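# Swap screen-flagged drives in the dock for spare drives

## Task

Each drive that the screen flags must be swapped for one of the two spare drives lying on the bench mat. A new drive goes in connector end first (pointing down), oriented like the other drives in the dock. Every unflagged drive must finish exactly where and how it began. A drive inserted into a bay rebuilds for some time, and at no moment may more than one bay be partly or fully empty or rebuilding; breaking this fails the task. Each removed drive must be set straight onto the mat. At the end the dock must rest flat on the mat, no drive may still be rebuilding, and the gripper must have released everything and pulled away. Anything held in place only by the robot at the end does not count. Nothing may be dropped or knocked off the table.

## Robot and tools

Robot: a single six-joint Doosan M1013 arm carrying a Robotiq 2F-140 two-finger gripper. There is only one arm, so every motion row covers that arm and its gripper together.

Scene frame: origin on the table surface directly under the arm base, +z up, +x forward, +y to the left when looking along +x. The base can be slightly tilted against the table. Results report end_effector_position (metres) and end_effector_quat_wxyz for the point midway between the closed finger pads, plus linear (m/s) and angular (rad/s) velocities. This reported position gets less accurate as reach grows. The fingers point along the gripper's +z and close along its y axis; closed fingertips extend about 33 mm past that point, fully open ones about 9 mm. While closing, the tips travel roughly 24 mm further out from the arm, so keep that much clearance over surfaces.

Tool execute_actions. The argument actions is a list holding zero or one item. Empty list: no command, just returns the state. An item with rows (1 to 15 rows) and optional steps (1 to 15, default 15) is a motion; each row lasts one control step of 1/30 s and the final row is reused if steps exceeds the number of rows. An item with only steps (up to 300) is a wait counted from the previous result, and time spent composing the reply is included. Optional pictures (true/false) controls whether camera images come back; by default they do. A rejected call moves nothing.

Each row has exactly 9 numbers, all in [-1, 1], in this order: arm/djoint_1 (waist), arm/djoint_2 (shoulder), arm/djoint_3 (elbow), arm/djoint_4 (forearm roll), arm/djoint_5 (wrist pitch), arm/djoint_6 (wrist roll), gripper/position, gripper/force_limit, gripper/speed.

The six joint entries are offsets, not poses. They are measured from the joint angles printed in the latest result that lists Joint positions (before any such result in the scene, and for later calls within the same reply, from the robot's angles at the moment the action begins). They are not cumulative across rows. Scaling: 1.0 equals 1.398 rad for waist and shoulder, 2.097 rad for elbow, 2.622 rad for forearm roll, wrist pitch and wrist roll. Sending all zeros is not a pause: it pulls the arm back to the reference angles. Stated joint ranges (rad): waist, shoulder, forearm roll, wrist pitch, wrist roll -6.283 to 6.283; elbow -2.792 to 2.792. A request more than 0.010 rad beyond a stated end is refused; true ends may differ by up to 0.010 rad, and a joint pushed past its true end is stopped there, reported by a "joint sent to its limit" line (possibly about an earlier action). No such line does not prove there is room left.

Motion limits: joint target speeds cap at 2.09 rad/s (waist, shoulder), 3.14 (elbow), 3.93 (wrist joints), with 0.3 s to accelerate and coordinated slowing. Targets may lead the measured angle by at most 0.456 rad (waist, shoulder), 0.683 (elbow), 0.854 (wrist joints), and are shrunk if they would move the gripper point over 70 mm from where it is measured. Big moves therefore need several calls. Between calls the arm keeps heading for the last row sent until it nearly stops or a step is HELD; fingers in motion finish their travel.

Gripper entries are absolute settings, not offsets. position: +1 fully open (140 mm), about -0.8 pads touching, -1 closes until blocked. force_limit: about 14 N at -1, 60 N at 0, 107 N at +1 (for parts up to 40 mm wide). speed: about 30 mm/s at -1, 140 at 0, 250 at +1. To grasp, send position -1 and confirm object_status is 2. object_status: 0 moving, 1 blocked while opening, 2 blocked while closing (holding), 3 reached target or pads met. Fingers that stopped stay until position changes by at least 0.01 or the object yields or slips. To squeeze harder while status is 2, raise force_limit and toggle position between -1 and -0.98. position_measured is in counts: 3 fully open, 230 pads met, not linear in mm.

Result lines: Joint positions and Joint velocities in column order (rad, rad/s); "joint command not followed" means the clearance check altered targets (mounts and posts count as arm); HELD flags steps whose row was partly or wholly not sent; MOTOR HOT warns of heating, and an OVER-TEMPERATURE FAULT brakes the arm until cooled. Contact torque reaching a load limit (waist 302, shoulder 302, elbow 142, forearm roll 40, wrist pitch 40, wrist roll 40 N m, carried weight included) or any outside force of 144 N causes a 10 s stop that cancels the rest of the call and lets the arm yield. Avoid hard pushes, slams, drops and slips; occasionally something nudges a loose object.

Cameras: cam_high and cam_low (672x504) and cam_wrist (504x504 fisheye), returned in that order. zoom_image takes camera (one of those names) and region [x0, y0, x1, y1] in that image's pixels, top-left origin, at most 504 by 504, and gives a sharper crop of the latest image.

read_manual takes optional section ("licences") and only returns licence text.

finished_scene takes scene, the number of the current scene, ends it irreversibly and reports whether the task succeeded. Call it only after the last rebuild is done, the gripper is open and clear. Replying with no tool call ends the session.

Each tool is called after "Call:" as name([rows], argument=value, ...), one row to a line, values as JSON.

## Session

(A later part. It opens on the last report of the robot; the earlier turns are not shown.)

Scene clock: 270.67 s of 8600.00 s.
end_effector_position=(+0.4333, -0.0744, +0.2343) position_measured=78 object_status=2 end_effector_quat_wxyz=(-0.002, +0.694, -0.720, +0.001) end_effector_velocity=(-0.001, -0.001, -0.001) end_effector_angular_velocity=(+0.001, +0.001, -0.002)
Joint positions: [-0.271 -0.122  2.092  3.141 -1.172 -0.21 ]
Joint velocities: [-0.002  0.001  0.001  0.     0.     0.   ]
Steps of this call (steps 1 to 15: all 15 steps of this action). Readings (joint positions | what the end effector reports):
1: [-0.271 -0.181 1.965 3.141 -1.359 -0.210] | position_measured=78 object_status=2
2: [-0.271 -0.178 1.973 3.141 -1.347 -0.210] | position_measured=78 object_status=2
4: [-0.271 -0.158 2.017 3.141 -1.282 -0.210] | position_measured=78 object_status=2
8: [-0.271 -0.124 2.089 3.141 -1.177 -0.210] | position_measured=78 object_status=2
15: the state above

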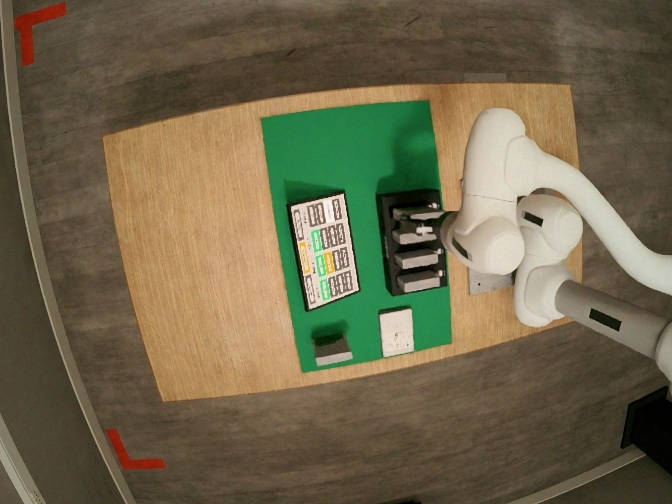

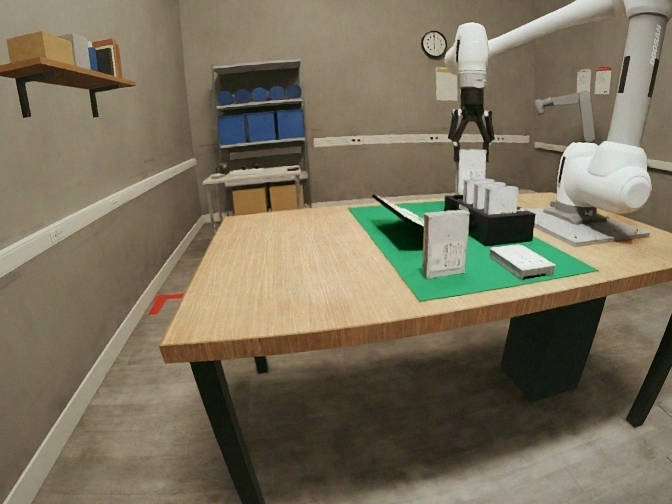

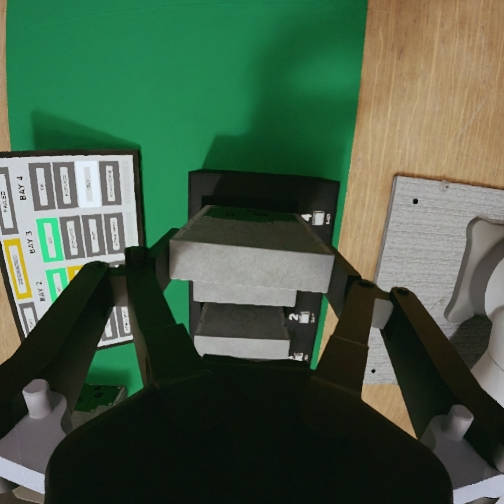

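Call:
execute_actions([
  {"rows":[[0,0.013,0.0095,0,0.0145,0,-1,0.5,0]],"steps":12},
])

Call:
zoom_image(camera="cam_wrist", region=[170,160,350,260])

Scene clock: 274.90 s of 8600.00 s.
end_effector_position=(+0.4360, -0.0751, +0.2162) position_measured=78 object_status=2 end_effector_quat_wxyz=(-0.002, +0.694, -0.720, +0.001) end_effector_velocity=(+0.001, -0.001, +0.000) end_effector_angular_velocity=(-0.001, -0.002, -0.001)
Joint positions: [-0.271 -0.104  2.112  3.141 -1.134 -0.21 ]
Joint velocities: [-0.001  0.001 -0.002 -0.     0.001  0.   ]
Steps of this call (steps 1 to 15: the robot went on to your last target; steps 16 to 115: nothing new was sent; steps 116 to 127: all 12 steps of this action). Readings (joint positions | what the end effector reports):
116: [-0.271 -0.122 2.093 3.141 -1.171 -0.210] | position_measured=78 object_status=2
117: [-0.271 -0.117 2.098 3.141 -1.160 -0.210] | position_measured=78 object_status=2
119: [-0.271 -0.106 2.110 3.141 -1.139 -0.210] | position_measured=78 object_status=2
123: [-0.271 -0.105 2.111 3.141 -1.135 -0.210] | position_measured=78 object_status=2
127: the state above

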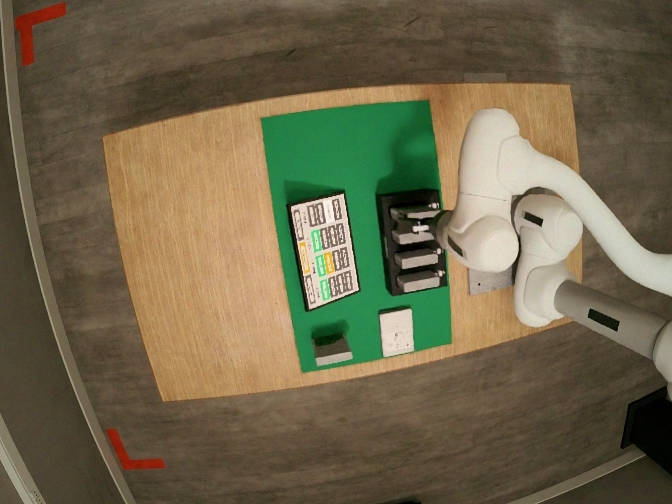

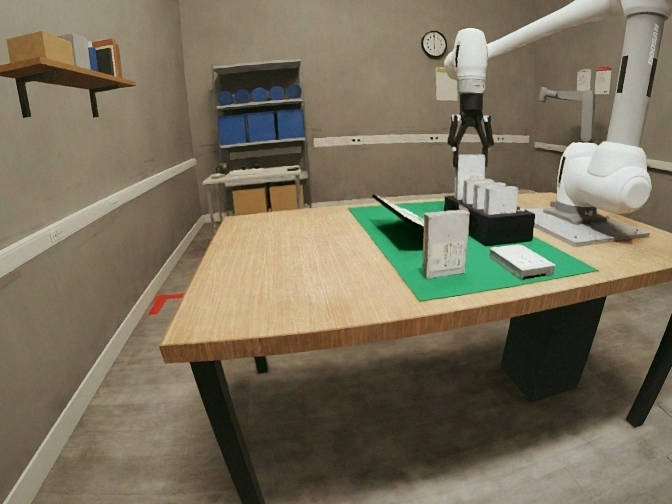

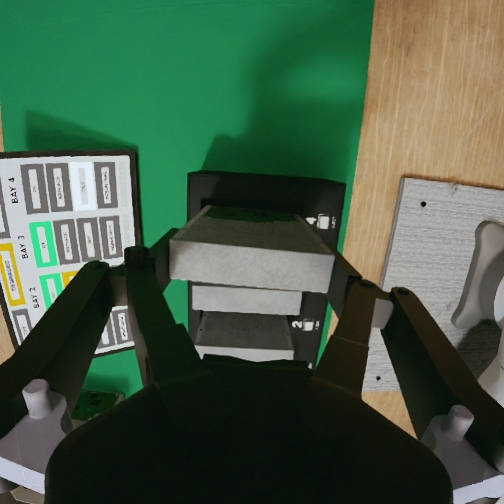

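Region (170, 160, 350, 260) of cam_wrist's 504x504 image, scaled by 2.800, with more detail than that image has.

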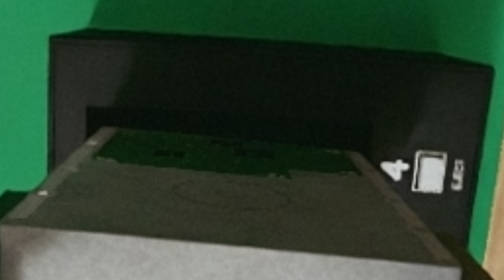

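Call:
execute_actions([
  {"rows":[[-0.0035,0,0,0,0,-0.002,-1,0.5,0],[-0.0035,0,0,0,0,-0.002,-1,0.5,0],[-0.0035,0,0,0,0,-0.002,-1,0.5,0],[-0.0035,0,0,0,0,-0.002,-1,0.5,0],[-0.0035,0.005,0.007,0,0.0085,-0.002,-1,0.5,0],[-0.0035,0.005,0.007,0,0.0085,-0.002,-1,0.5,0],[-0.0035,0.01,0.013,0,0.016,-0.002,-1,0.5,0],[-0.0035,0.015,0.018,0,0.0225,-0.002,-1,0.5,0],[-0.0035,0.021,0.022,0,0.029,-0.002,-1,0.5,0]],"steps":15},
])

Scene clock: 292.43 s of 8600.00 s.
end_effector_position=(+0.4363, -0.0773, +0.2160) position_measured=78 object_status=2 end_effector_quat_wxyz=(-0.003, +0.694, -0.720, +0.002) end_effector_velocity=(+0.001, -0.001, +0.002) end_effector_angular_velocity=(-0.000, -0.003, -0.002)
Joint positions: [-0.276 -0.104  2.112  3.141 -1.131 -0.215]
Joint velocities: [-0.001 -0.    -0.003  0.    -0.001  0.001]
FORCE FAULT: contact force on the arm reached its limit, and the arm stopped for 10 seconds. The contact can be on any part of the arm, not only on its tool. The arm's remaining commands of this call were not run. The arm holds still and accepts commands again. Move the arm away from the contact; if what it grips holds it there, let go first. Pushing or pulling that hard again can fault the arm again.
The stop began at step 226 of this call (marked STOPPED below). From that step on the arm followed nothing that you had sent. 9 steps, steps kept back included, did not run and will not run. Nothing is kept back now, and the robot has no last target.
Steps of this call (steps 1 to 15: the robot went on to your last target; steps 16 to 219: nothing new was sent; steps 220 to 225: the first 6 steps of this action; steps 226 to 526: the stop). Readings (joint positions | what the end effector reports):
220: [-0.272 -0.104 2.112 3.141 -1.134 -0.210] | position_measured=78 object_status=2
221: [-0.274 -0.104 2.112 3.141 -1.134 -0.212] | position_measured=78 object_status=2
223: [-0.276 -0.104 2.112 3.141 -1.134 -0.215] | position_measured=78 object_status=2
226: [-0.276 -0.103 2.113 3.141 -1.129 -0.215] | position_measured=78 object_status=2 STOPPED
227: [-0.276 -0.104 2.113 3.141 -1.130 -0.215] | position_measured=78 object_status=2
526: the state above

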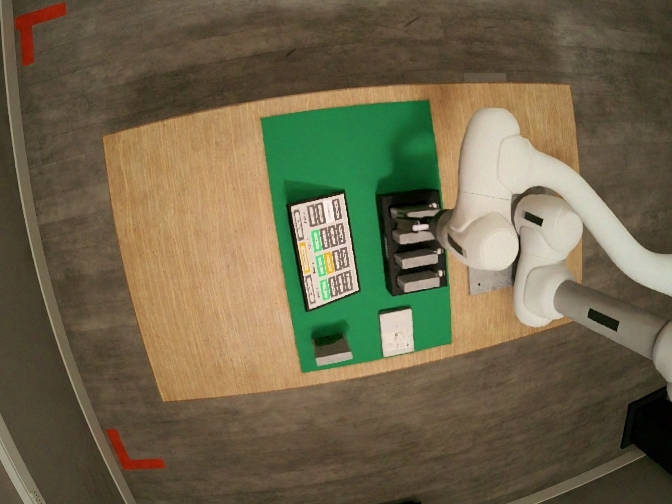

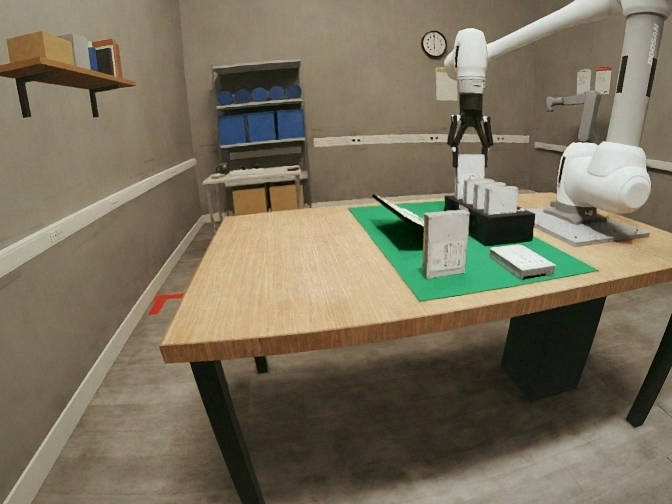

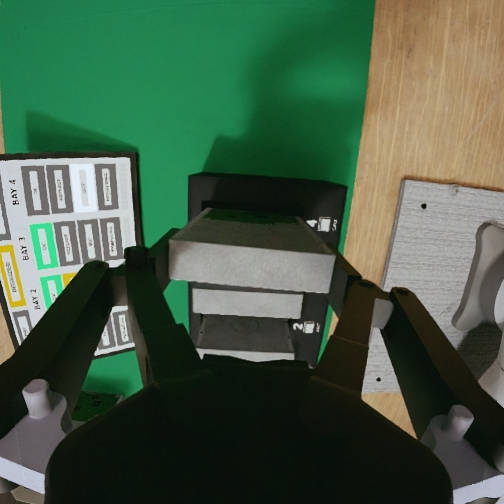

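Lift slightly and shift −y more.

Call:
execute_actions([
  {"rows":[[0,-0.0015,-0.002,0,-0.0035,0,-1,0.5,0],[0,-0.0015,-0.002,0,-0.0035,0,-1,0.5,0],[0,-0.0015,-0.002,0,-0.0035,0,-1,0.5,0],[0,-0.0015,-0.002,0,-0.0035,0,-1,0.5,0],[-0.004,-0.0015,-0.002,0,-0.0035,0.002,-1,0.5,0]],"steps":12},
])

Call:
zoom_image(camera="cam_wrist", region=[190,185,320,235])

Scene clock: 296.97 s of 8600.00 s.
end_effector_position=(+0.4351, -0.0795, +0.2190) position_measured=78 object_status=2 end_effector_quat_wxyz=(-0.002, +0.691, -0.723, +0.001) end_effector_velocity=(+0.001, -0.001, +0.001) end_effector_angular_velocity=(-0.001, -0.001, -0.001)
Joint positions: [-0.282 -0.106  2.108  3.141 -1.141 -0.21 ]
Joint velocities: [-0.001  0.    -0.002 -0.001 -0.    -0.   ]
Steps of this call (steps 1 to 124: nothing new was sent; steps 125 to 136: all 12 steps of this action). Readings (joint positions | what the end effector reports):
125: [-0.276 -0.104 2.112 3.141 -1.132 -0.215] | position_measured=78 object_status=2
126: [-0.276 -0.105 2.110 3.141 -1.136 -0.215] | position_measured=78 object_status=2
128: [-0.276 -0.106 2.109 3.141 -1.140 -0.215] | position_measured=78 object_status=2
132: [-0.281 -0.106 2.108 3.141 -1.141 -0.210] | position_measured=78 object_status=2
136: the state above

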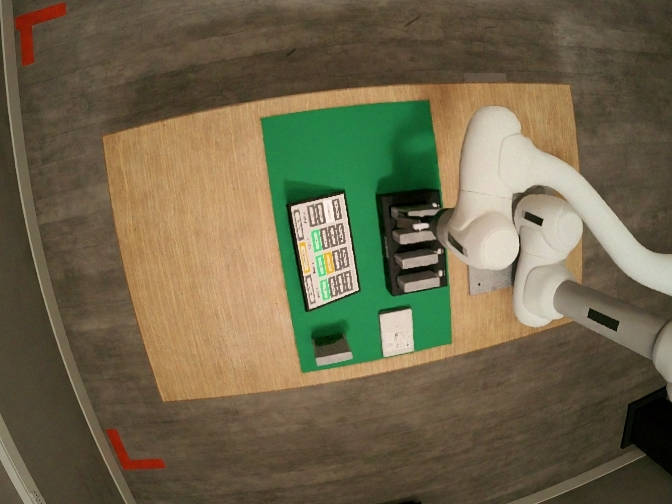

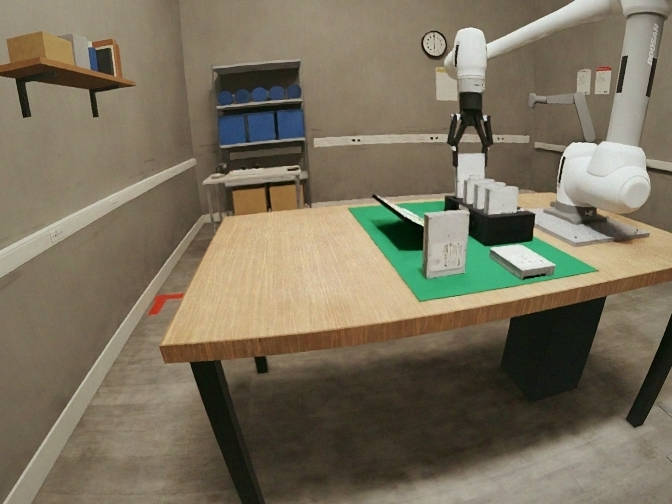

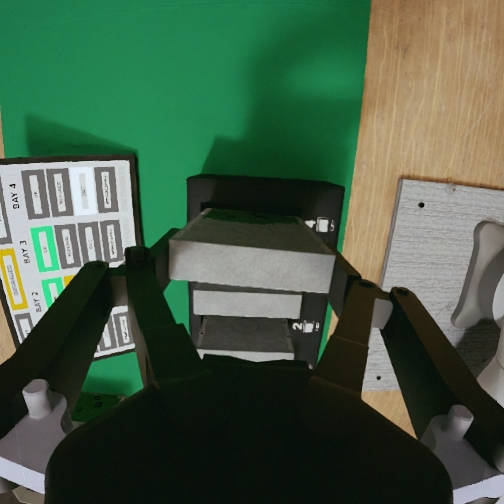

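Region (190, 185, 320, 235) of cam_wrist's 504x504 image, scaled by 3.877, with more detail than that image has; it fills the top 194 rows of this view, and the rest is white.

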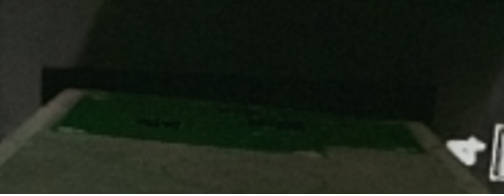

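Call:
execute_actions([
  {"rows":[[-0.003,0,0,0,0,-0.016,-1,0.5,0]],"steps":10},
])

Call:
zoom_image(camera="cam_wrist", region=[190,185,320,235])

Scene clock: 300.67 s of 8600.00 s.
end_effector_position=(+0.4348, -0.0814, +0.2190) position_measured=78 object_status=2 end_effector_quat_wxyz=(-0.002, +0.704, -0.710, +0.001) end_effector_velocity=(-0.001, +0.000, -0.001) end_effector_angular_velocity=(-0.000, +0.002, +0.002)
Joint positions: [-0.286 -0.106  2.108  3.141 -1.141 -0.252]
Joint velocities: [ 0.    -0.     0.002 -0.001  0.    -0.002]
Steps of this call (steps 1 to 15: the robot went on to your last target; steps 16 to 101: nothing new was sent; steps 102 to 111: all 10 steps of this action). Readings (joint positions | what the end effector reports):
102: [-0.282 -0.106 2.108 3.141 -1.141 -0.211] | position_measured=78 object_status=2
103: [-0.283 -0.106 2.108 3.141 -1.141 -0.223] | position_measured=78 object_status=2
105: [-0.285 -0.106 2.108 3.141 -1.141 -0.247] | position_measured=78 object_status=2
109: [-0.286 -0.106 2.108 3.141 -1.141 -0.252] | position_measured=78 object_status=2
111: the state above

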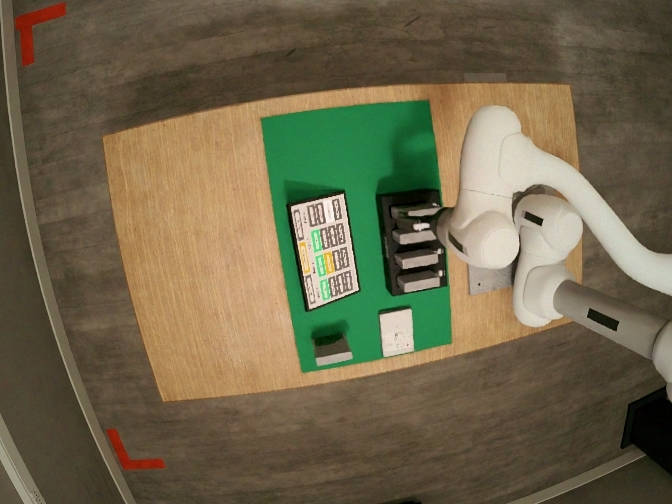

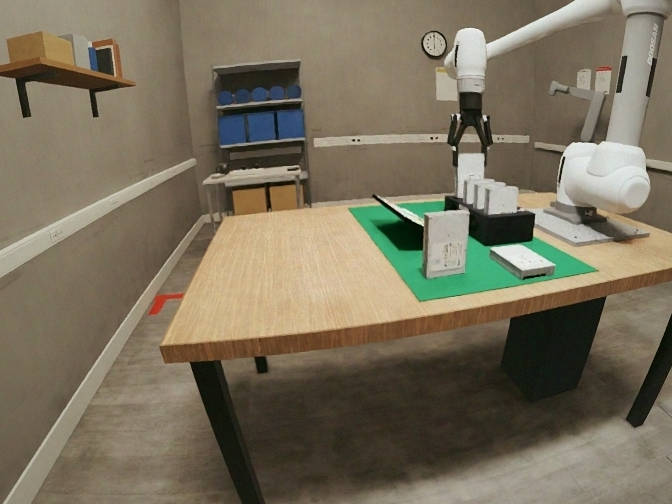

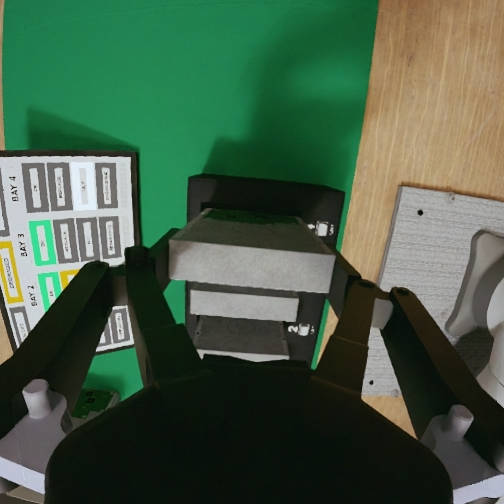

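Region (190, 185, 320, 235) of cam_wrist's 504x504 image, scaled by 3.877, with more detail than that image has; it fills the top 194 rows of this view, and the rest is white.

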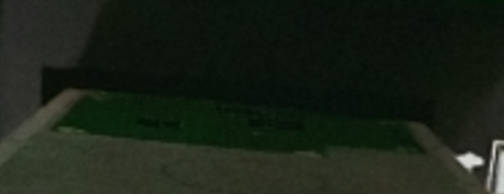

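Call:
execute_actions([
  {"rows":[[-0.002,0.001,0,0,0.0005,-0.001,-1,0.5,0],[-0.002,0.001,0,0,0.0005,-0.001,-1,0.5,0],[-0.002,0.001,0,0,0.0005,-0.001,-1,0.5,0],[-0.002,0.002,0.001,0,0.002,-0.001,-1,0.5,0],[-0.002,0.0027,0.002,0,0.003,-0.001,-1,0.5,0],[-0.002,0.0035,0.003,0,0.0043,-0.001,-1,0.5,0],[-0.002,0.004,0.0037,0,0.0052,-0.001,-1,0.5,0]],"steps":15},
], pictures=false)

Scene clock: 305.83 s of 8600.00 s.
end_effector_position=(+0.4350, -0.0827, +0.2126) position_measured=78 object_status=2 end_effector_quat_wxyz=(-0.002, +0.704, -0.710, +0.001) end_effector_velocity=(+0.002, +0.000, +0.001) end_effector_angular_velocity=(+0.001, -0.002, -0.000)
Joint positions: [-0.289 -0.101  2.116  3.141 -1.127 -0.254]
Joint velocities: [ 0.     0.    -0.002  0.002 -0.    -0.   ]
Steps of this call (steps 1 to 15: the robot went on to your last target; steps 16 to 140: nothing new was sent; steps 141 to 155: all 15 steps of this action). Readings (joint positions | what the end effector reports):
141: [-0.286 -0.106 2.108 3.141 -1.141 -0.252] | position_measured=78 object_status=2
142: [-0.287 -0.106 2.108 3.141 -1.140 -0.253] | position_measured=78 object_status=2
144: [-0.288 -0.105 2.108 3.141 -1.139 -0.254] | position_measured=78 object_status=2
148: [-0.289 -0.101 2.114 3.141 -1.129 -0.254] | position_measured=78 object_status=2
155: the state above

In. Continue to .18.

Call:
execute_actions([
  {"rows":[[0,0.003,0.0054,0,0.006,0,-1,0.5,0],[0,0.003,0.0054,0,0.006,0,-1,0.5,0],[0,0.003,0.0054,0,0.006,0,-1,0.5,0],[0,0.008,0.010,0,0.0125,0,-1,0.5,0],[0,0.008,0.010,0,0.0125,0,-1,0.5,0],[0,0.0135,0.015,0,0.0193,0,-1,0.5,0],[0,0.0135,0.015,0,0.0193,0,-1,0.5,0],[0,0.019,0.020,0,0.0263,0,-1,0.5,0]],"steps":15},
], pictures=false)

Call:
execute_actions([
  {"rows":[[0,0.007,0.0057,0,0.0083,0,-1,0.5,0],[0,0.007,0.0057,0,0.0083,0,-1,0.5,0],[0,0.0145,0.0112,0,0.0167,0,-1,0.5,0],[0,0.0145,0.0112,0,0.0167,0,-1,0.5,0],[0,0.022,0.0166,0,0.025,0,-1,0.5,0],[0,0.022,0.0166,0,0.025,0,-1,0.5,0],[0,0.0298,0.0218,0,0.0333,0,-1,0.5,0]],"steps":15},
])

Scene clock: 313.50 s of 8600.00 s.
end_effector_position=(+0.4341, -0.0823, +0.1801) position_measured=78 object_status=2 end_effector_quat_wxyz=(-0.002, +0.704, -0.710, +0.001) end_effector_velocity=(+0.000, -0.000, -0.001) end_effector_angular_velocity=(-0.001, -0.000, -0.001)
Joint positions: [-0.289 -0.074  2.158  3.141 -1.058 -0.254]
Joint velocities: [-0.     0.001  0.001 -0.001  0.002  0.   ]
Steps of this call (steps 1 to 15: the robot went on to your last target; steps 16 to 215: nothing new was sent; steps 216 to 230: all 15 steps of this action). Readings (joint positions | what the end effector reports):
216: [-0.289 -0.100 2.117 3.141 -1.126 -0.254] | position_measured=78 object_status=2
217: [-0.289 -0.099 2.121 3.141 -1.119 -0.254] | position_measured=78 object_status=2
219: [-0.289 -0.096 2.127 3.141 -1.111 -0.254] | position_measured=78 object_status=2
223: [-0.289 -0.083 2.145 3.141 -1.080 -0.254] | position_measured=78 object_status=2
230: the state above

Scene clock: 314.00 s of 8600.00 s.
end_effector_position=(+0.4344, -0.0822, +0.1403) position_measured=78 object_status=2 end_effector_quat_wxyz=(-0.002, +0.704, -0.710, +0.001) end_effector_velocity=(-0.008, +0.002, -0.007) end_effector_angular_velocity=(+0.004, +0.016, +0.001)
Joint positions: [-0.289 -0.033  2.203  3.141 -0.971 -0.255]
Joint velocities: [ 0.     0.003  0.013 -0.001  0.    -0.   ]
Steps of this call (steps 1 to 15: all 15 steps of this action). Readings (joint positions | what the end effector reports):
1: [-0.289 -0.074 2.158 3.141 -1.057 -0.254] | position_measured=78 object_status=2
2: [-0.289 -0.070 2.163 3.141 -1.049 -0.254] | position_measured=78 object_status=2
4: [-0.289 -0.061 2.173 3.141 -1.029 -0.254] | position_measured=78 object_status=2
8: [-0.289 -0.041 2.195 3.141 -0.987 -0.254] | position_measured=78 object_status=2
15: the state above

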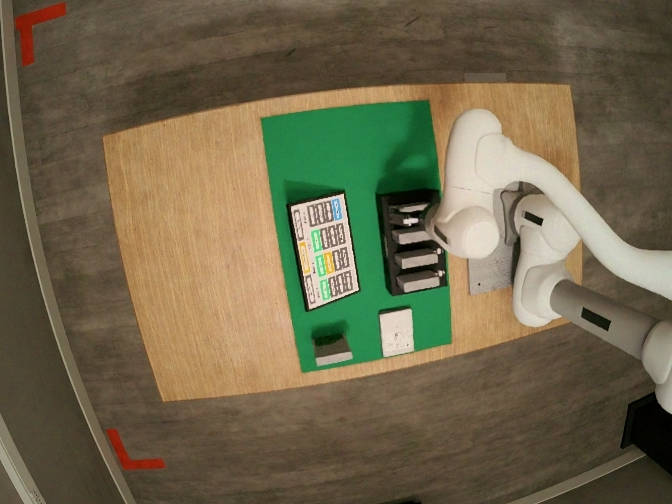

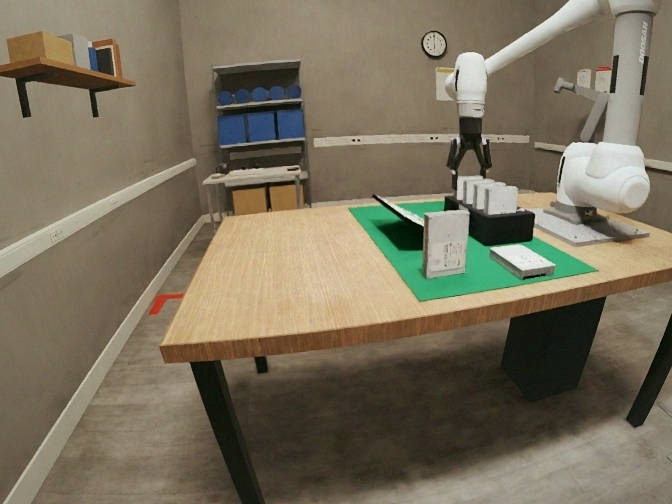

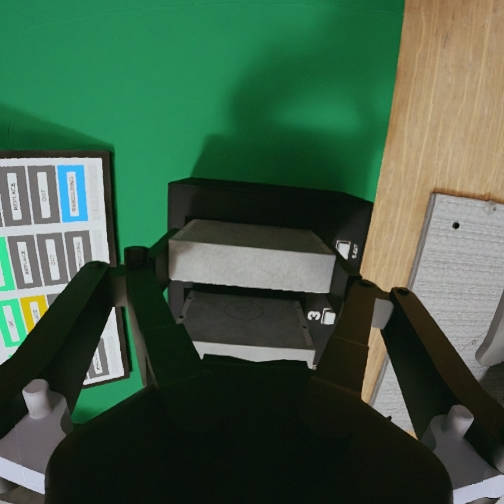

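Call:
execute_actions([
  {"rows":[[0,0,0,0,0,0,0.6,0.5,0]],"steps":10},
], pictures=false)

Call:
execute_actions([
  {"rows":[[0,-0.0765,-0.0687,0,-0.096,0,0.6,0.5,0]],"steps":15},
], pictures=false)

Call:
execute_actions([
  {"rows":[[0.498,0.0987,-0.0611,0,0.004,0.262,1,0.5,0]],"steps":15},
], pictures=false)

Call:
execute_actions([
  {"steps":35},
])

Scene clock: 321.13 s of 8600.00 s.
end_effector_position=(+0.4344, -0.0823, +0.1402) position_measured=53 object_status=0 end_effector_quat_wxyz=(-0.002, +0.704, -0.710, +0.001) end_effector_velocity=(+0.001, -0.000, +0.002) end_effector_angular_velocity=(-0.000, -0.002, -0.001)
Joint positions: [-0.289 -0.033  2.203  3.141 -0.971 -0.254]
Joint velocities: [ 0.    -0.001 -0.003  0.    -0.002  0.001]
Steps of this call (steps 1 to 15: the robot went on to your last target; steps 16 to 204: nothing new was sent; steps 205 to 214: all 10 steps of this action). Readings (joint positions | what the end effector reports):
205: [-0.289 -0.033 2.203 3.141 -0.971 -0.254] | position_measured=78 object_status=0
206: [-0.289 -0.032 2.204 3.141 -0.971 -0.254] | position_measured=78 object_status=0
208: [-0.289 -0.032 2.204 3.141 -0.971 -0.254] | position_measured=57 object_status=0
212: [-0.289 -0.033 2.203 3.141 -0.971 -0.254] | position_measured=53 object_status=0
214: the state above

Scene clock: 321.63 s of 8600.00 s.
end_effector_position=(+0.4315, -0.0819, +0.2589) position_measured=53 object_status=3 end_effector_quat_wxyz=(-0.002, +0.704, -0.710, +0.001) end_effector_velocity=(+0.001, +0.000, +0.003) end_effector_angular_velocity=(-0.000, -0.004, +0.001)
Joint positions: [-0.289 -0.14   2.059  3.141 -1.223 -0.254]
Joint velocities: [ 0.    -0.002 -0.004  0.001 -0.001 -0.001]
Steps of this call (steps 1 to 15: all 15 steps of this action). Readings (joint positions | what the end effector reports):
1: [-0.289 -0.033 2.202 3.141 -0.973 -0.254] | position_measured=53 object_status=0
2: [-0.289 -0.038 2.196 3.141 -0.985 -0.254] | position_measured=53 object_status=0
4: [-0.289 -0.066 2.158 3.141 -1.050 -0.254] | position_measured=53 object_status=3
8: [-0.289 -0.128 2.076 3.141 -1.193 -0.254] | position_measured=53 object_status=3
15: the state above

Scene clock: 322.13 s of 8600.00 s.
end_effector_position=(+0.4824, +0.0946, +0.2611) position_measured=3 object_status=3 end_effector_quat_wxyz=(-0.002, +0.688, -0.726, +0.001) end_effector_velocity=(+0.003, +0.452, +0.000) end_effector_angular_velocity=(+0.000, -0.002, +0.166)
Joint positions: [ 0.1   -0.052  1.978  3.141 -1.216  0.179]
Joint velocities: [ 0.91   0.148 -0.138  0.002  0.011  0.743]
Steps of this call (steps 1 to 15: all 15 steps of this action). Readings (joint positions | what the end effector reports):
1: [-0.288 -0.139 2.059 3.141 -1.223 -0.253] | position_measured=53 object_status=0
2: [-0.282 -0.137 2.057 3.141 -1.223 -0.244] | position_measured=48 object_status=0
4: [-0.246 -0.125 2.047 3.141 -1.222 -0.190] | position_measured=33 object_status=0
8: [-0.119 -0.091 2.015 3.141 -1.219 -0.020] | position_measured=4 object_status=0
15: the state above

Scene clock: 323.30 s of 8600.00 s.
end_effector_position=(+0.4589, +0.2495, +0.2606) position_measured=3 object_status=3 end_effector_quat_wxyz=(-0.002, +0.707, -0.707, +0.001) end_effector_velocity=(+0.000, +0.000, +0.000) end_effector_angular_velocity=(-0.001, -0.001, +0.001)
Joint positions: [ 0.408 -0.002  1.931  3.141 -1.212  0.432]
Joint velocities: [ 0.001 -0.    -0.001 -0.001 -0.     0.001]
Steps of this call (steps 1 to 30: the robot went on to your last target; steps 31 to 35: nothing new was sent). Readings (joint positions | what the end effector reports):
1: [0.131 -0.047 1.974 3.141 -1.215 0.204] | position_measured=3 object_status=3
2: [0.161 -0.042 1.969 3.141 -1.215 0.229] | position_measured=3 object_status=3
4: [0.222 -0.032 1.960 3.141 -1.214 0.279] | position_measured=3 object_status=3
8: [0.341 -0.013 1.941 3.141 -1.213 0.377] | position_measured=3 object_status=3
35: the state above
The arm was judged still, so your last target was given up. Only a new action makes it travel on or press farther. Fingers that are still opening or closing keep moving.

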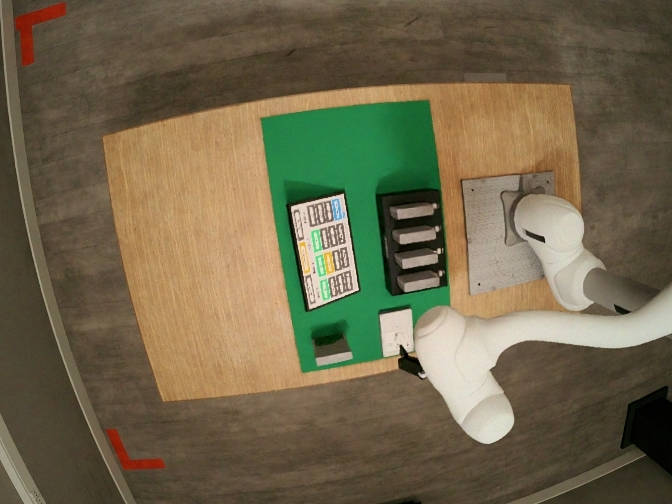

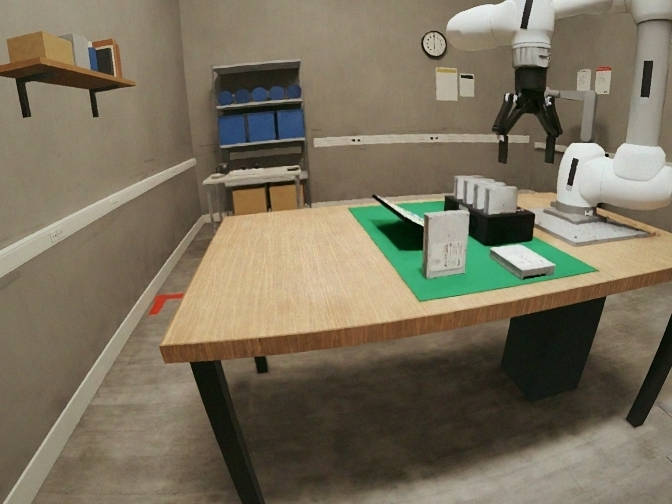

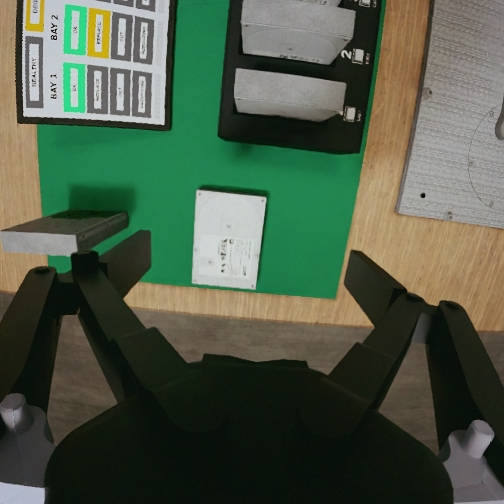

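Call:
execute_actions([
  {"rows":[[0.0125,0.1334,0.0579,0,0.1172,0.007,1,1,0]],"steps":15},
], pictures=false)

Call:
execute_actions([
  {"steps":10},
])

Call:
execute_actions([
  {"rows":[[0,0.065,0.0262,0,0.0556,0,1,1,0]],"steps":15},
])

Scene clock: 331.57 s of 8600.00 s.
end_effector_position=(+0.4829, +0.2713, +0.1012) position_measured=3 object_status=3 end_effector_quat_wxyz=(-0.002, +0.707, -0.707, +0.001) end_effector_velocity=(-0.001, -0.000, -0.004) end_effector_angular_velocity=(-0.001, +0.001, +0.000)
Joint positions: [ 0.425  0.184  2.052  3.141 -0.905  0.451]
Joint velocities: [ 0.001  0.003  0.005 -0.     0.007  0.001]
Steps of this call (steps 1 to 233: nothing new was sent; steps 234 to 248: all 15 steps of this action). Readings (joint positions | what the end effector reports):
234: [0.408 -0.001 1.931 3.141 -1.211 0.432] | position_measured=3 object_status=3
235: [0.408 0.005 1.935 3.141 -1.200 0.433] | position_measured=3 object_status=3
237: [0.412 0.040 1.958 3.141 -1.143 0.436] | position_measured=3 object_status=3
241: [0.419 0.124 2.012 3.141 -1.006 0.445] | position_measured=3 object_status=3
248: the state above

Scene clock: 331.90 s of 8600.00 s.
end_effector_position=(+0.4828, +0.2713, +0.1008) position_measured=3 object_status=3 end_effector_quat_wxyz=(-0.002, +0.707, -0.707, +0.001) end_effector_velocity=(-0.000, +0.001, -0.000) end_effector_angular_velocity=(+0.000, +0.000, +0.000)
Joint positions: [ 0.425  0.185  2.052  3.141 -0.905  0.451]
Joint velocities: [ 0.001  0.    -0.     0.    -0.     0.001]
Steps of this call (steps 1 to 10: the robot went on to your last target). Readings (joint positions | what the end effector reports):
1: [0.425 0.185 2.052 3.141 -0.905 0.451] | position_measured=3 object_status=3
2: [0.425 0.185 2.052 3.141 -0.905 0.451] | position_measured=3 object_status=3
4: [0.425 0.185 2.052 3.141 -0.905 0.451] | position_measured=3 object_status=3
8: [0.425 0.185 2.052 3.141 -0.905 0.451] | position_measured=3 object_status=3
10: the state above

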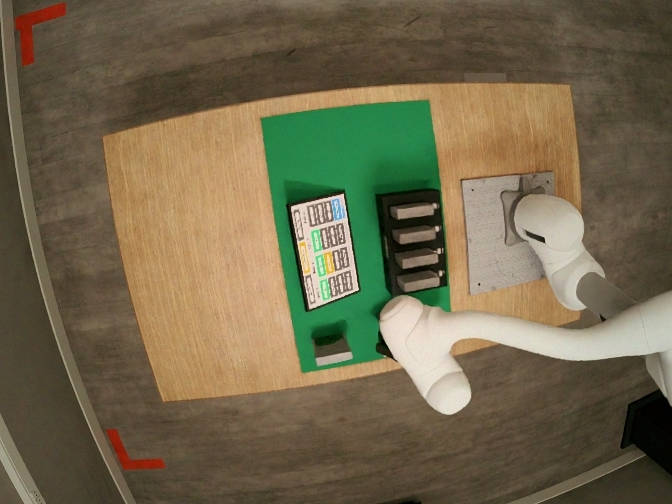

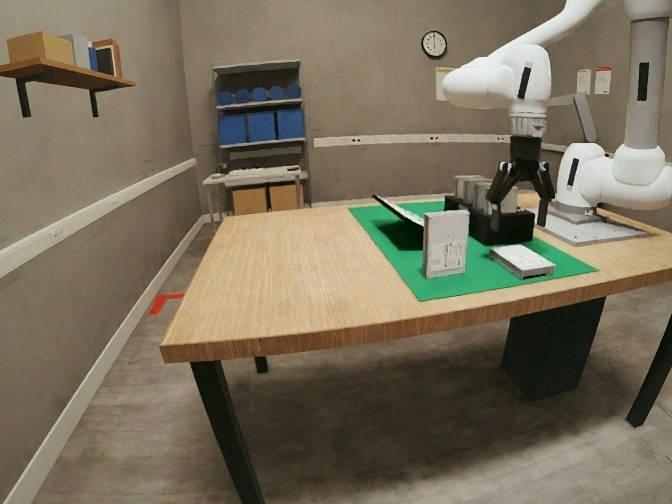

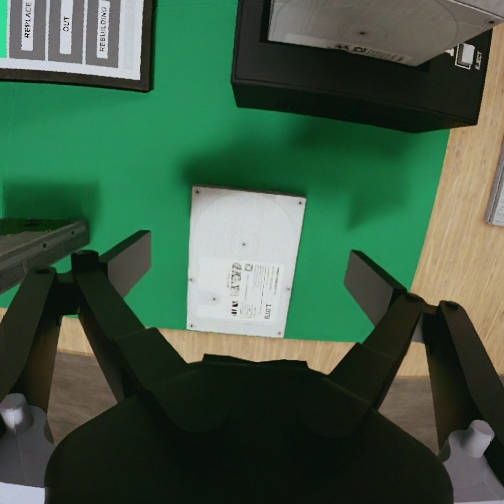

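Scene clock: 332.40 s of 8600.00 s.
end_effector_position=(+0.4831, +0.2715, +0.0279) position_measured=3 object_status=3 end_effector_quat_wxyz=(-0.002, +0.707, -0.707, +0.001) end_effector_velocity=(-0.001, -0.001, -0.001) end_effector_angular_velocity=(-0.002, +0.002, +0.001)
Joint positions: [ 0.425  0.276  2.107  3.141 -0.759  0.451]
Joint velocities: [ 0.     0.001  0.001 -0.001  0.    -0.   ]
Steps of this call (steps 1 to 15: all 15 steps of this action). Readings (joint positions | what the end effector reports):
1: [0.425 0.186 2.053 3.141 -0.903 0.451] | position_measured=3 object_status=3
2: [0.425 0.192 2.056 3.141 -0.893 0.451] | position_measured=3 object_status=3
4: [0.425 0.227 2.078 3.141 -0.837 0.451] | position_measured=3 object_status=3
8: [0.425 0.276 2.107 3.141 -0.760 0.451] | position_measured=3 object_status=3
15: the state above

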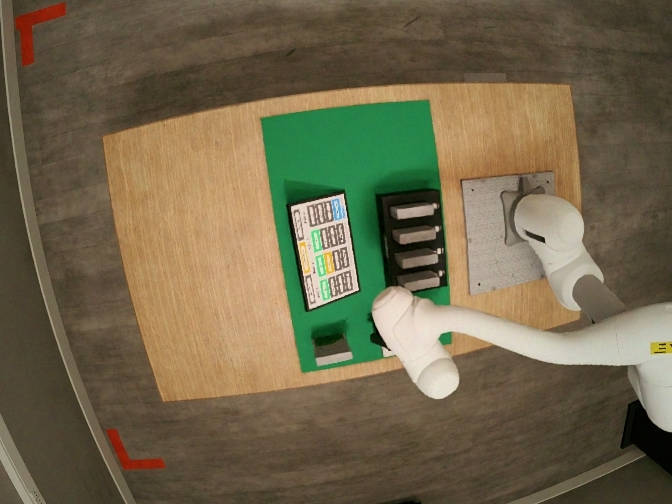

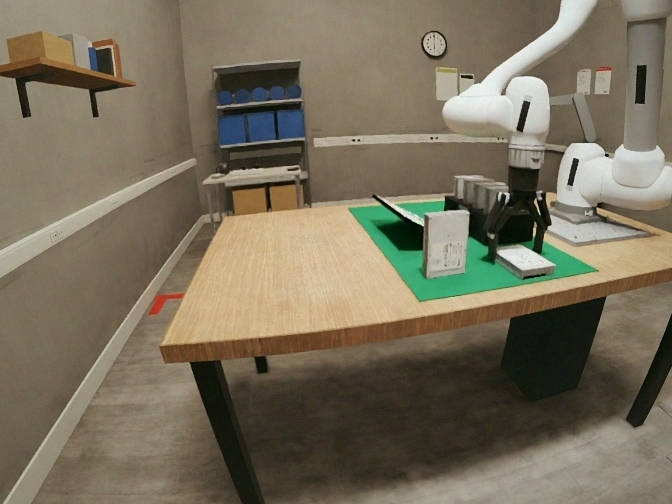

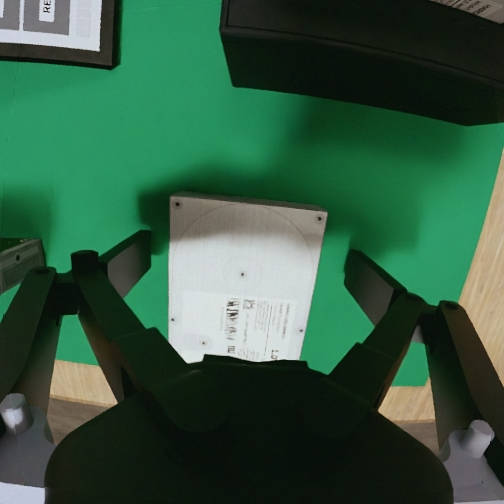

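Call:
execute_actions([
  {"rows":[[0,0,0,0,0,0,-1,1,-0.3]],"steps":15},
], pictures=false)

Call:
execute_actions([
  {"steps":10},
])

Call:
execute_actions([
  {"rows":[[0,-0.19,-0.14,0,-0.213,0,-1,1,0]],"steps":15},
], pictures=false)

Call:
execute_actions([
  {"steps":20},
], pictures=false)

Call:
execute_actions([
  {"rows":[[-0.7454,0.05,-0.03,0,0.4,-0.771,-1,1,0]],"steps":15},
], pictures=false)

Call:
execute_actions([
  {"steps":75},
], pictures=false)

Scene clock: 342.93 s of 8600.00 s.
end_effector_position=(+0.4832, +0.2715, +0.0282) position_measured=80 object_status=0 end_effector_quat_wxyz=(-0.002, +0.707, -0.707, +0.001) end_effector_velocity=(-0.000, -0.001, -0.000) end_effector_angular_velocity=(-0.000, +0.001, -0.001)
Joint positions: [ 0.425  0.275  2.107  3.141 -0.759  0.451]
Joint velocities: [-0.001 -0.     0.001 -0.    -0.    -0.001]
Steps of this call (steps 1 to 15: the robot went on to your last target; steps 16 to 301: nothing new was sent; steps 302 to 316: all 15 steps of this action). Readings (joint positions | what the end effector reports):
302: [0.425 0.276 2.107 3.141 -0.759 0.451] | position_measured=3 object_status=0
303: [0.425 0.276 2.107 3.141 -0.759 0.451] | position_measured=7 object_status=0
305: [0.425 0.276 2.107 3.141 -0.759 0.451] | position_measured=19 object_status=0
309: [0.425 0.276 2.107 3.141 -0.759 0.451] | position_measured=42 object_status=0
316: the state above

Scene clock: 343.27 s of 8600.00 s.
end_effector_position=(+0.4832, +0.2715, +0.0280) position_measured=80 object_status=2 end_effector_quat_wxyz=(-0.002, +0.707, -0.707, +0.001) end_effector_velocity=(+0.001, +0.001, +0.001) end_effector_angular_velocity=(+0.002, -0.001, -0.002)
Joint positions: [ 0.425  0.276  2.107  3.141 -0.759  0.451]
Joint velocities: [-0.001  0.    -0.002  0.002  0.     0.   ]
Steps of this call (steps 1 to 10: the robot went on to your last target). Readings (joint positions | what the end effector reports):
1: [0.425 0.275 2.107 3.141 -0.759 0.451] | position_measured=80 object_status=0
2: [0.425 0.275 2.107 3.141 -0.759 0.451] | position_measured=80 object_status=0
4: [0.425 0.275 2.107 3.141 -0.759 0.451] | position_measured=80 object_status=0
8: [0.425 0.276 2.107 3.141 -0.759 0.451] | position_measured=80 object_status=2
10: the state above

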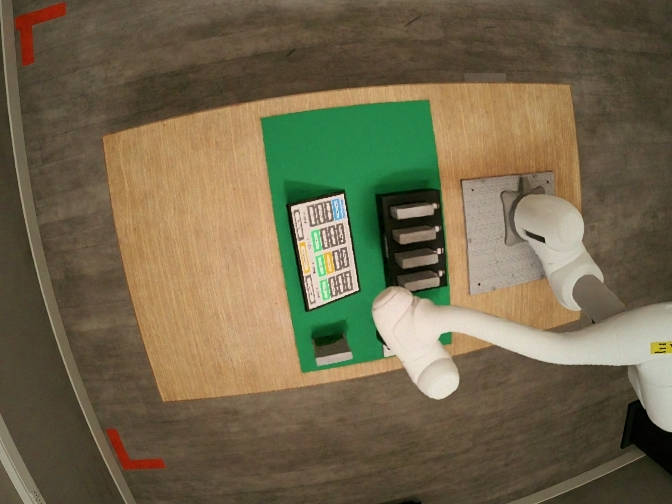

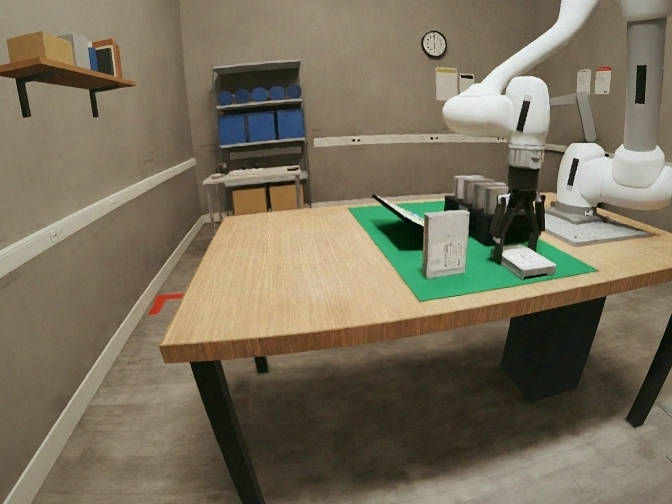

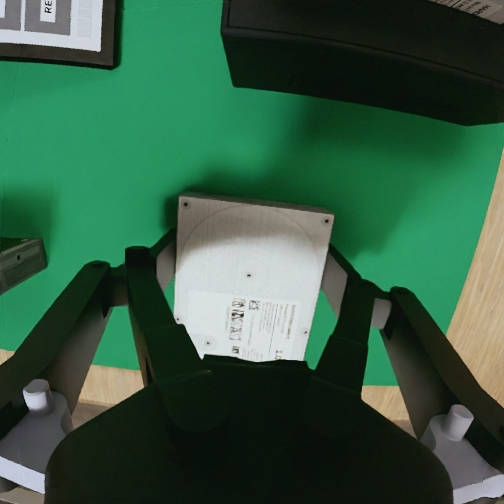

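Scene clock: 343.77 s of 8600.00 s.
end_effector_position=(+0.4876, +0.2736, +0.2675) position_measured=81 object_status=2 end_effector_quat_wxyz=(-0.002, +0.707, -0.707, +0.001) end_effector_velocity=(-0.096, -0.046, +0.539) end_effector_angular_velocity=(+0.003, -0.006, +0.000)
Joint positions: [ 0.425  0.053  1.862  3.141 -1.226  0.451]
Joint velocities: [ 0.    -0.474 -0.521 -0.    -0.989 -0.001]
Steps of this call (steps 1 to 15: all 15 steps of this action). Readings (joint positions | what the end effector reports):
1: [0.425 0.275 2.107 3.141 -0.760 0.451] | position_measured=80 object_status=2
2: [0.425 0.270 2.102 3.141 -0.772 0.451] | position_measured=80 object_status=2
4: [0.425 0.239 2.067 3.141 -0.837 0.451] | position_measured=81 object_status=2
8: [0.425 0.169 1.989 3.141 -0.985 0.451] | position_measured=81 object_status=2
15: the state above

Scene clock: 344.43 s of 8600.00 s.
end_effector_position=(+0.4768, +0.2683, +0.3172) position_measured=81 object_status=2 end_effector_quat_wxyz=(-0.003, +0.707, -0.707, +0.001) end_effector_velocity=(-0.001, -0.001, -0.001) end_effector_angular_velocity=(-0.001, +0.001, -0.001)
Joint positions: [ 0.425  0.01   1.814  3.141 -1.317  0.451]
Joint velocities: [-0.001 -0.     0.002  0.     0.     0.   ]
Steps of this call (steps 1 to 20: the robot went on to your last target). Readings (joint positions | what the end effector reports):
1: [0.425 0.038 1.844 3.141 -1.259 0.451] | position_measured=81 object_status=2
2: [0.425 0.024 1.829 3.141 -1.287 0.451] | position_measured=81 object_status=2
4: [0.425 0.011 1.815 3.141 -1.314 0.451] | position_measured=81 object_status=2
8: [0.425 0.010 1.814 3.141 -1.317 0.451] | position_measured=81 object_status=2
20: the state above

Scene clock: 344.93 s of 8600.00 s.
end_effector_position=(+0.6908, +0.1682, +0.3492) position_measured=81 object_status=2 end_effector_quat_wxyz=(-0.172, +0.762, -0.606, +0.147) end_effector_velocity=(+0.376, -0.362, +0.117) end_effector_angular_velocity=(-0.322, -0.907, +0.401)
Joint positions: [ 0.166  0.042  1.785  3.141 -0.863 -0.035]
Joint velocities: [-0.599  0.054 -0.049 -0.     0.835 -1.115]
Steps of this call (steps 1 to 15: all 15 steps of this action). Readings (joint positions | what the end effector reports):
1: [0.424 0.010 1.814 3.141 -1.317 0.449] | position_measured=81 object_status=2
2: [0.418 0.011 1.813 3.141 -1.305 0.437] | position_measured=81 object_status=2
4: [0.384 0.016 1.808 3.141 -1.239 0.372] | position_measured=81 object_status=2
8: [0.304 0.027 1.798 3.141 -1.090 0.223] | position_measured=81 object_status=2
15: the state above

Scene clock: 347.43 s of 8600.00 s.
end_effector_position=(+0.7446, -0.4619, +0.4759) position_measured=81 object_status=2 end_effector_quat_wxyz=(+0.144, +0.829, -0.254, +0.478) end_effector_velocity=(+0.000, +0.000, -0.000) end_effector_angular_velocity=(+0.000, -0.000, +0.000)
Joint positions: [-0.617  0.08   1.751  3.141 -0.269 -1.57 ]
Joint velocities: [ 0.     0.     0.     0.001  0.    -0.   ]
Steps of this call (steps 1 to 60: the robot went on to your last target; steps 61 to 75: nothing new was sent). Readings (joint positions | what the end effector reports):
1: [0.146 0.043 1.783 3.141 -0.835 -0.073] | position_measured=81 object_status=2
2: [0.126 0.045 1.782 3.141 -0.809 -0.112] | position_measured=81 object_status=2
4: [0.085 0.048 1.779 3.141 -0.759 -0.189] | position_measured=81 object_status=2
8: [0.001 0.054 1.774 3.141 -0.671 -0.345] | position_measured=81 object_status=2
75: the state above
The arm was judged still, so your last target was given up. Only a new action makes it travel on or press farther. Fingers that are still opening or closing keep moving.


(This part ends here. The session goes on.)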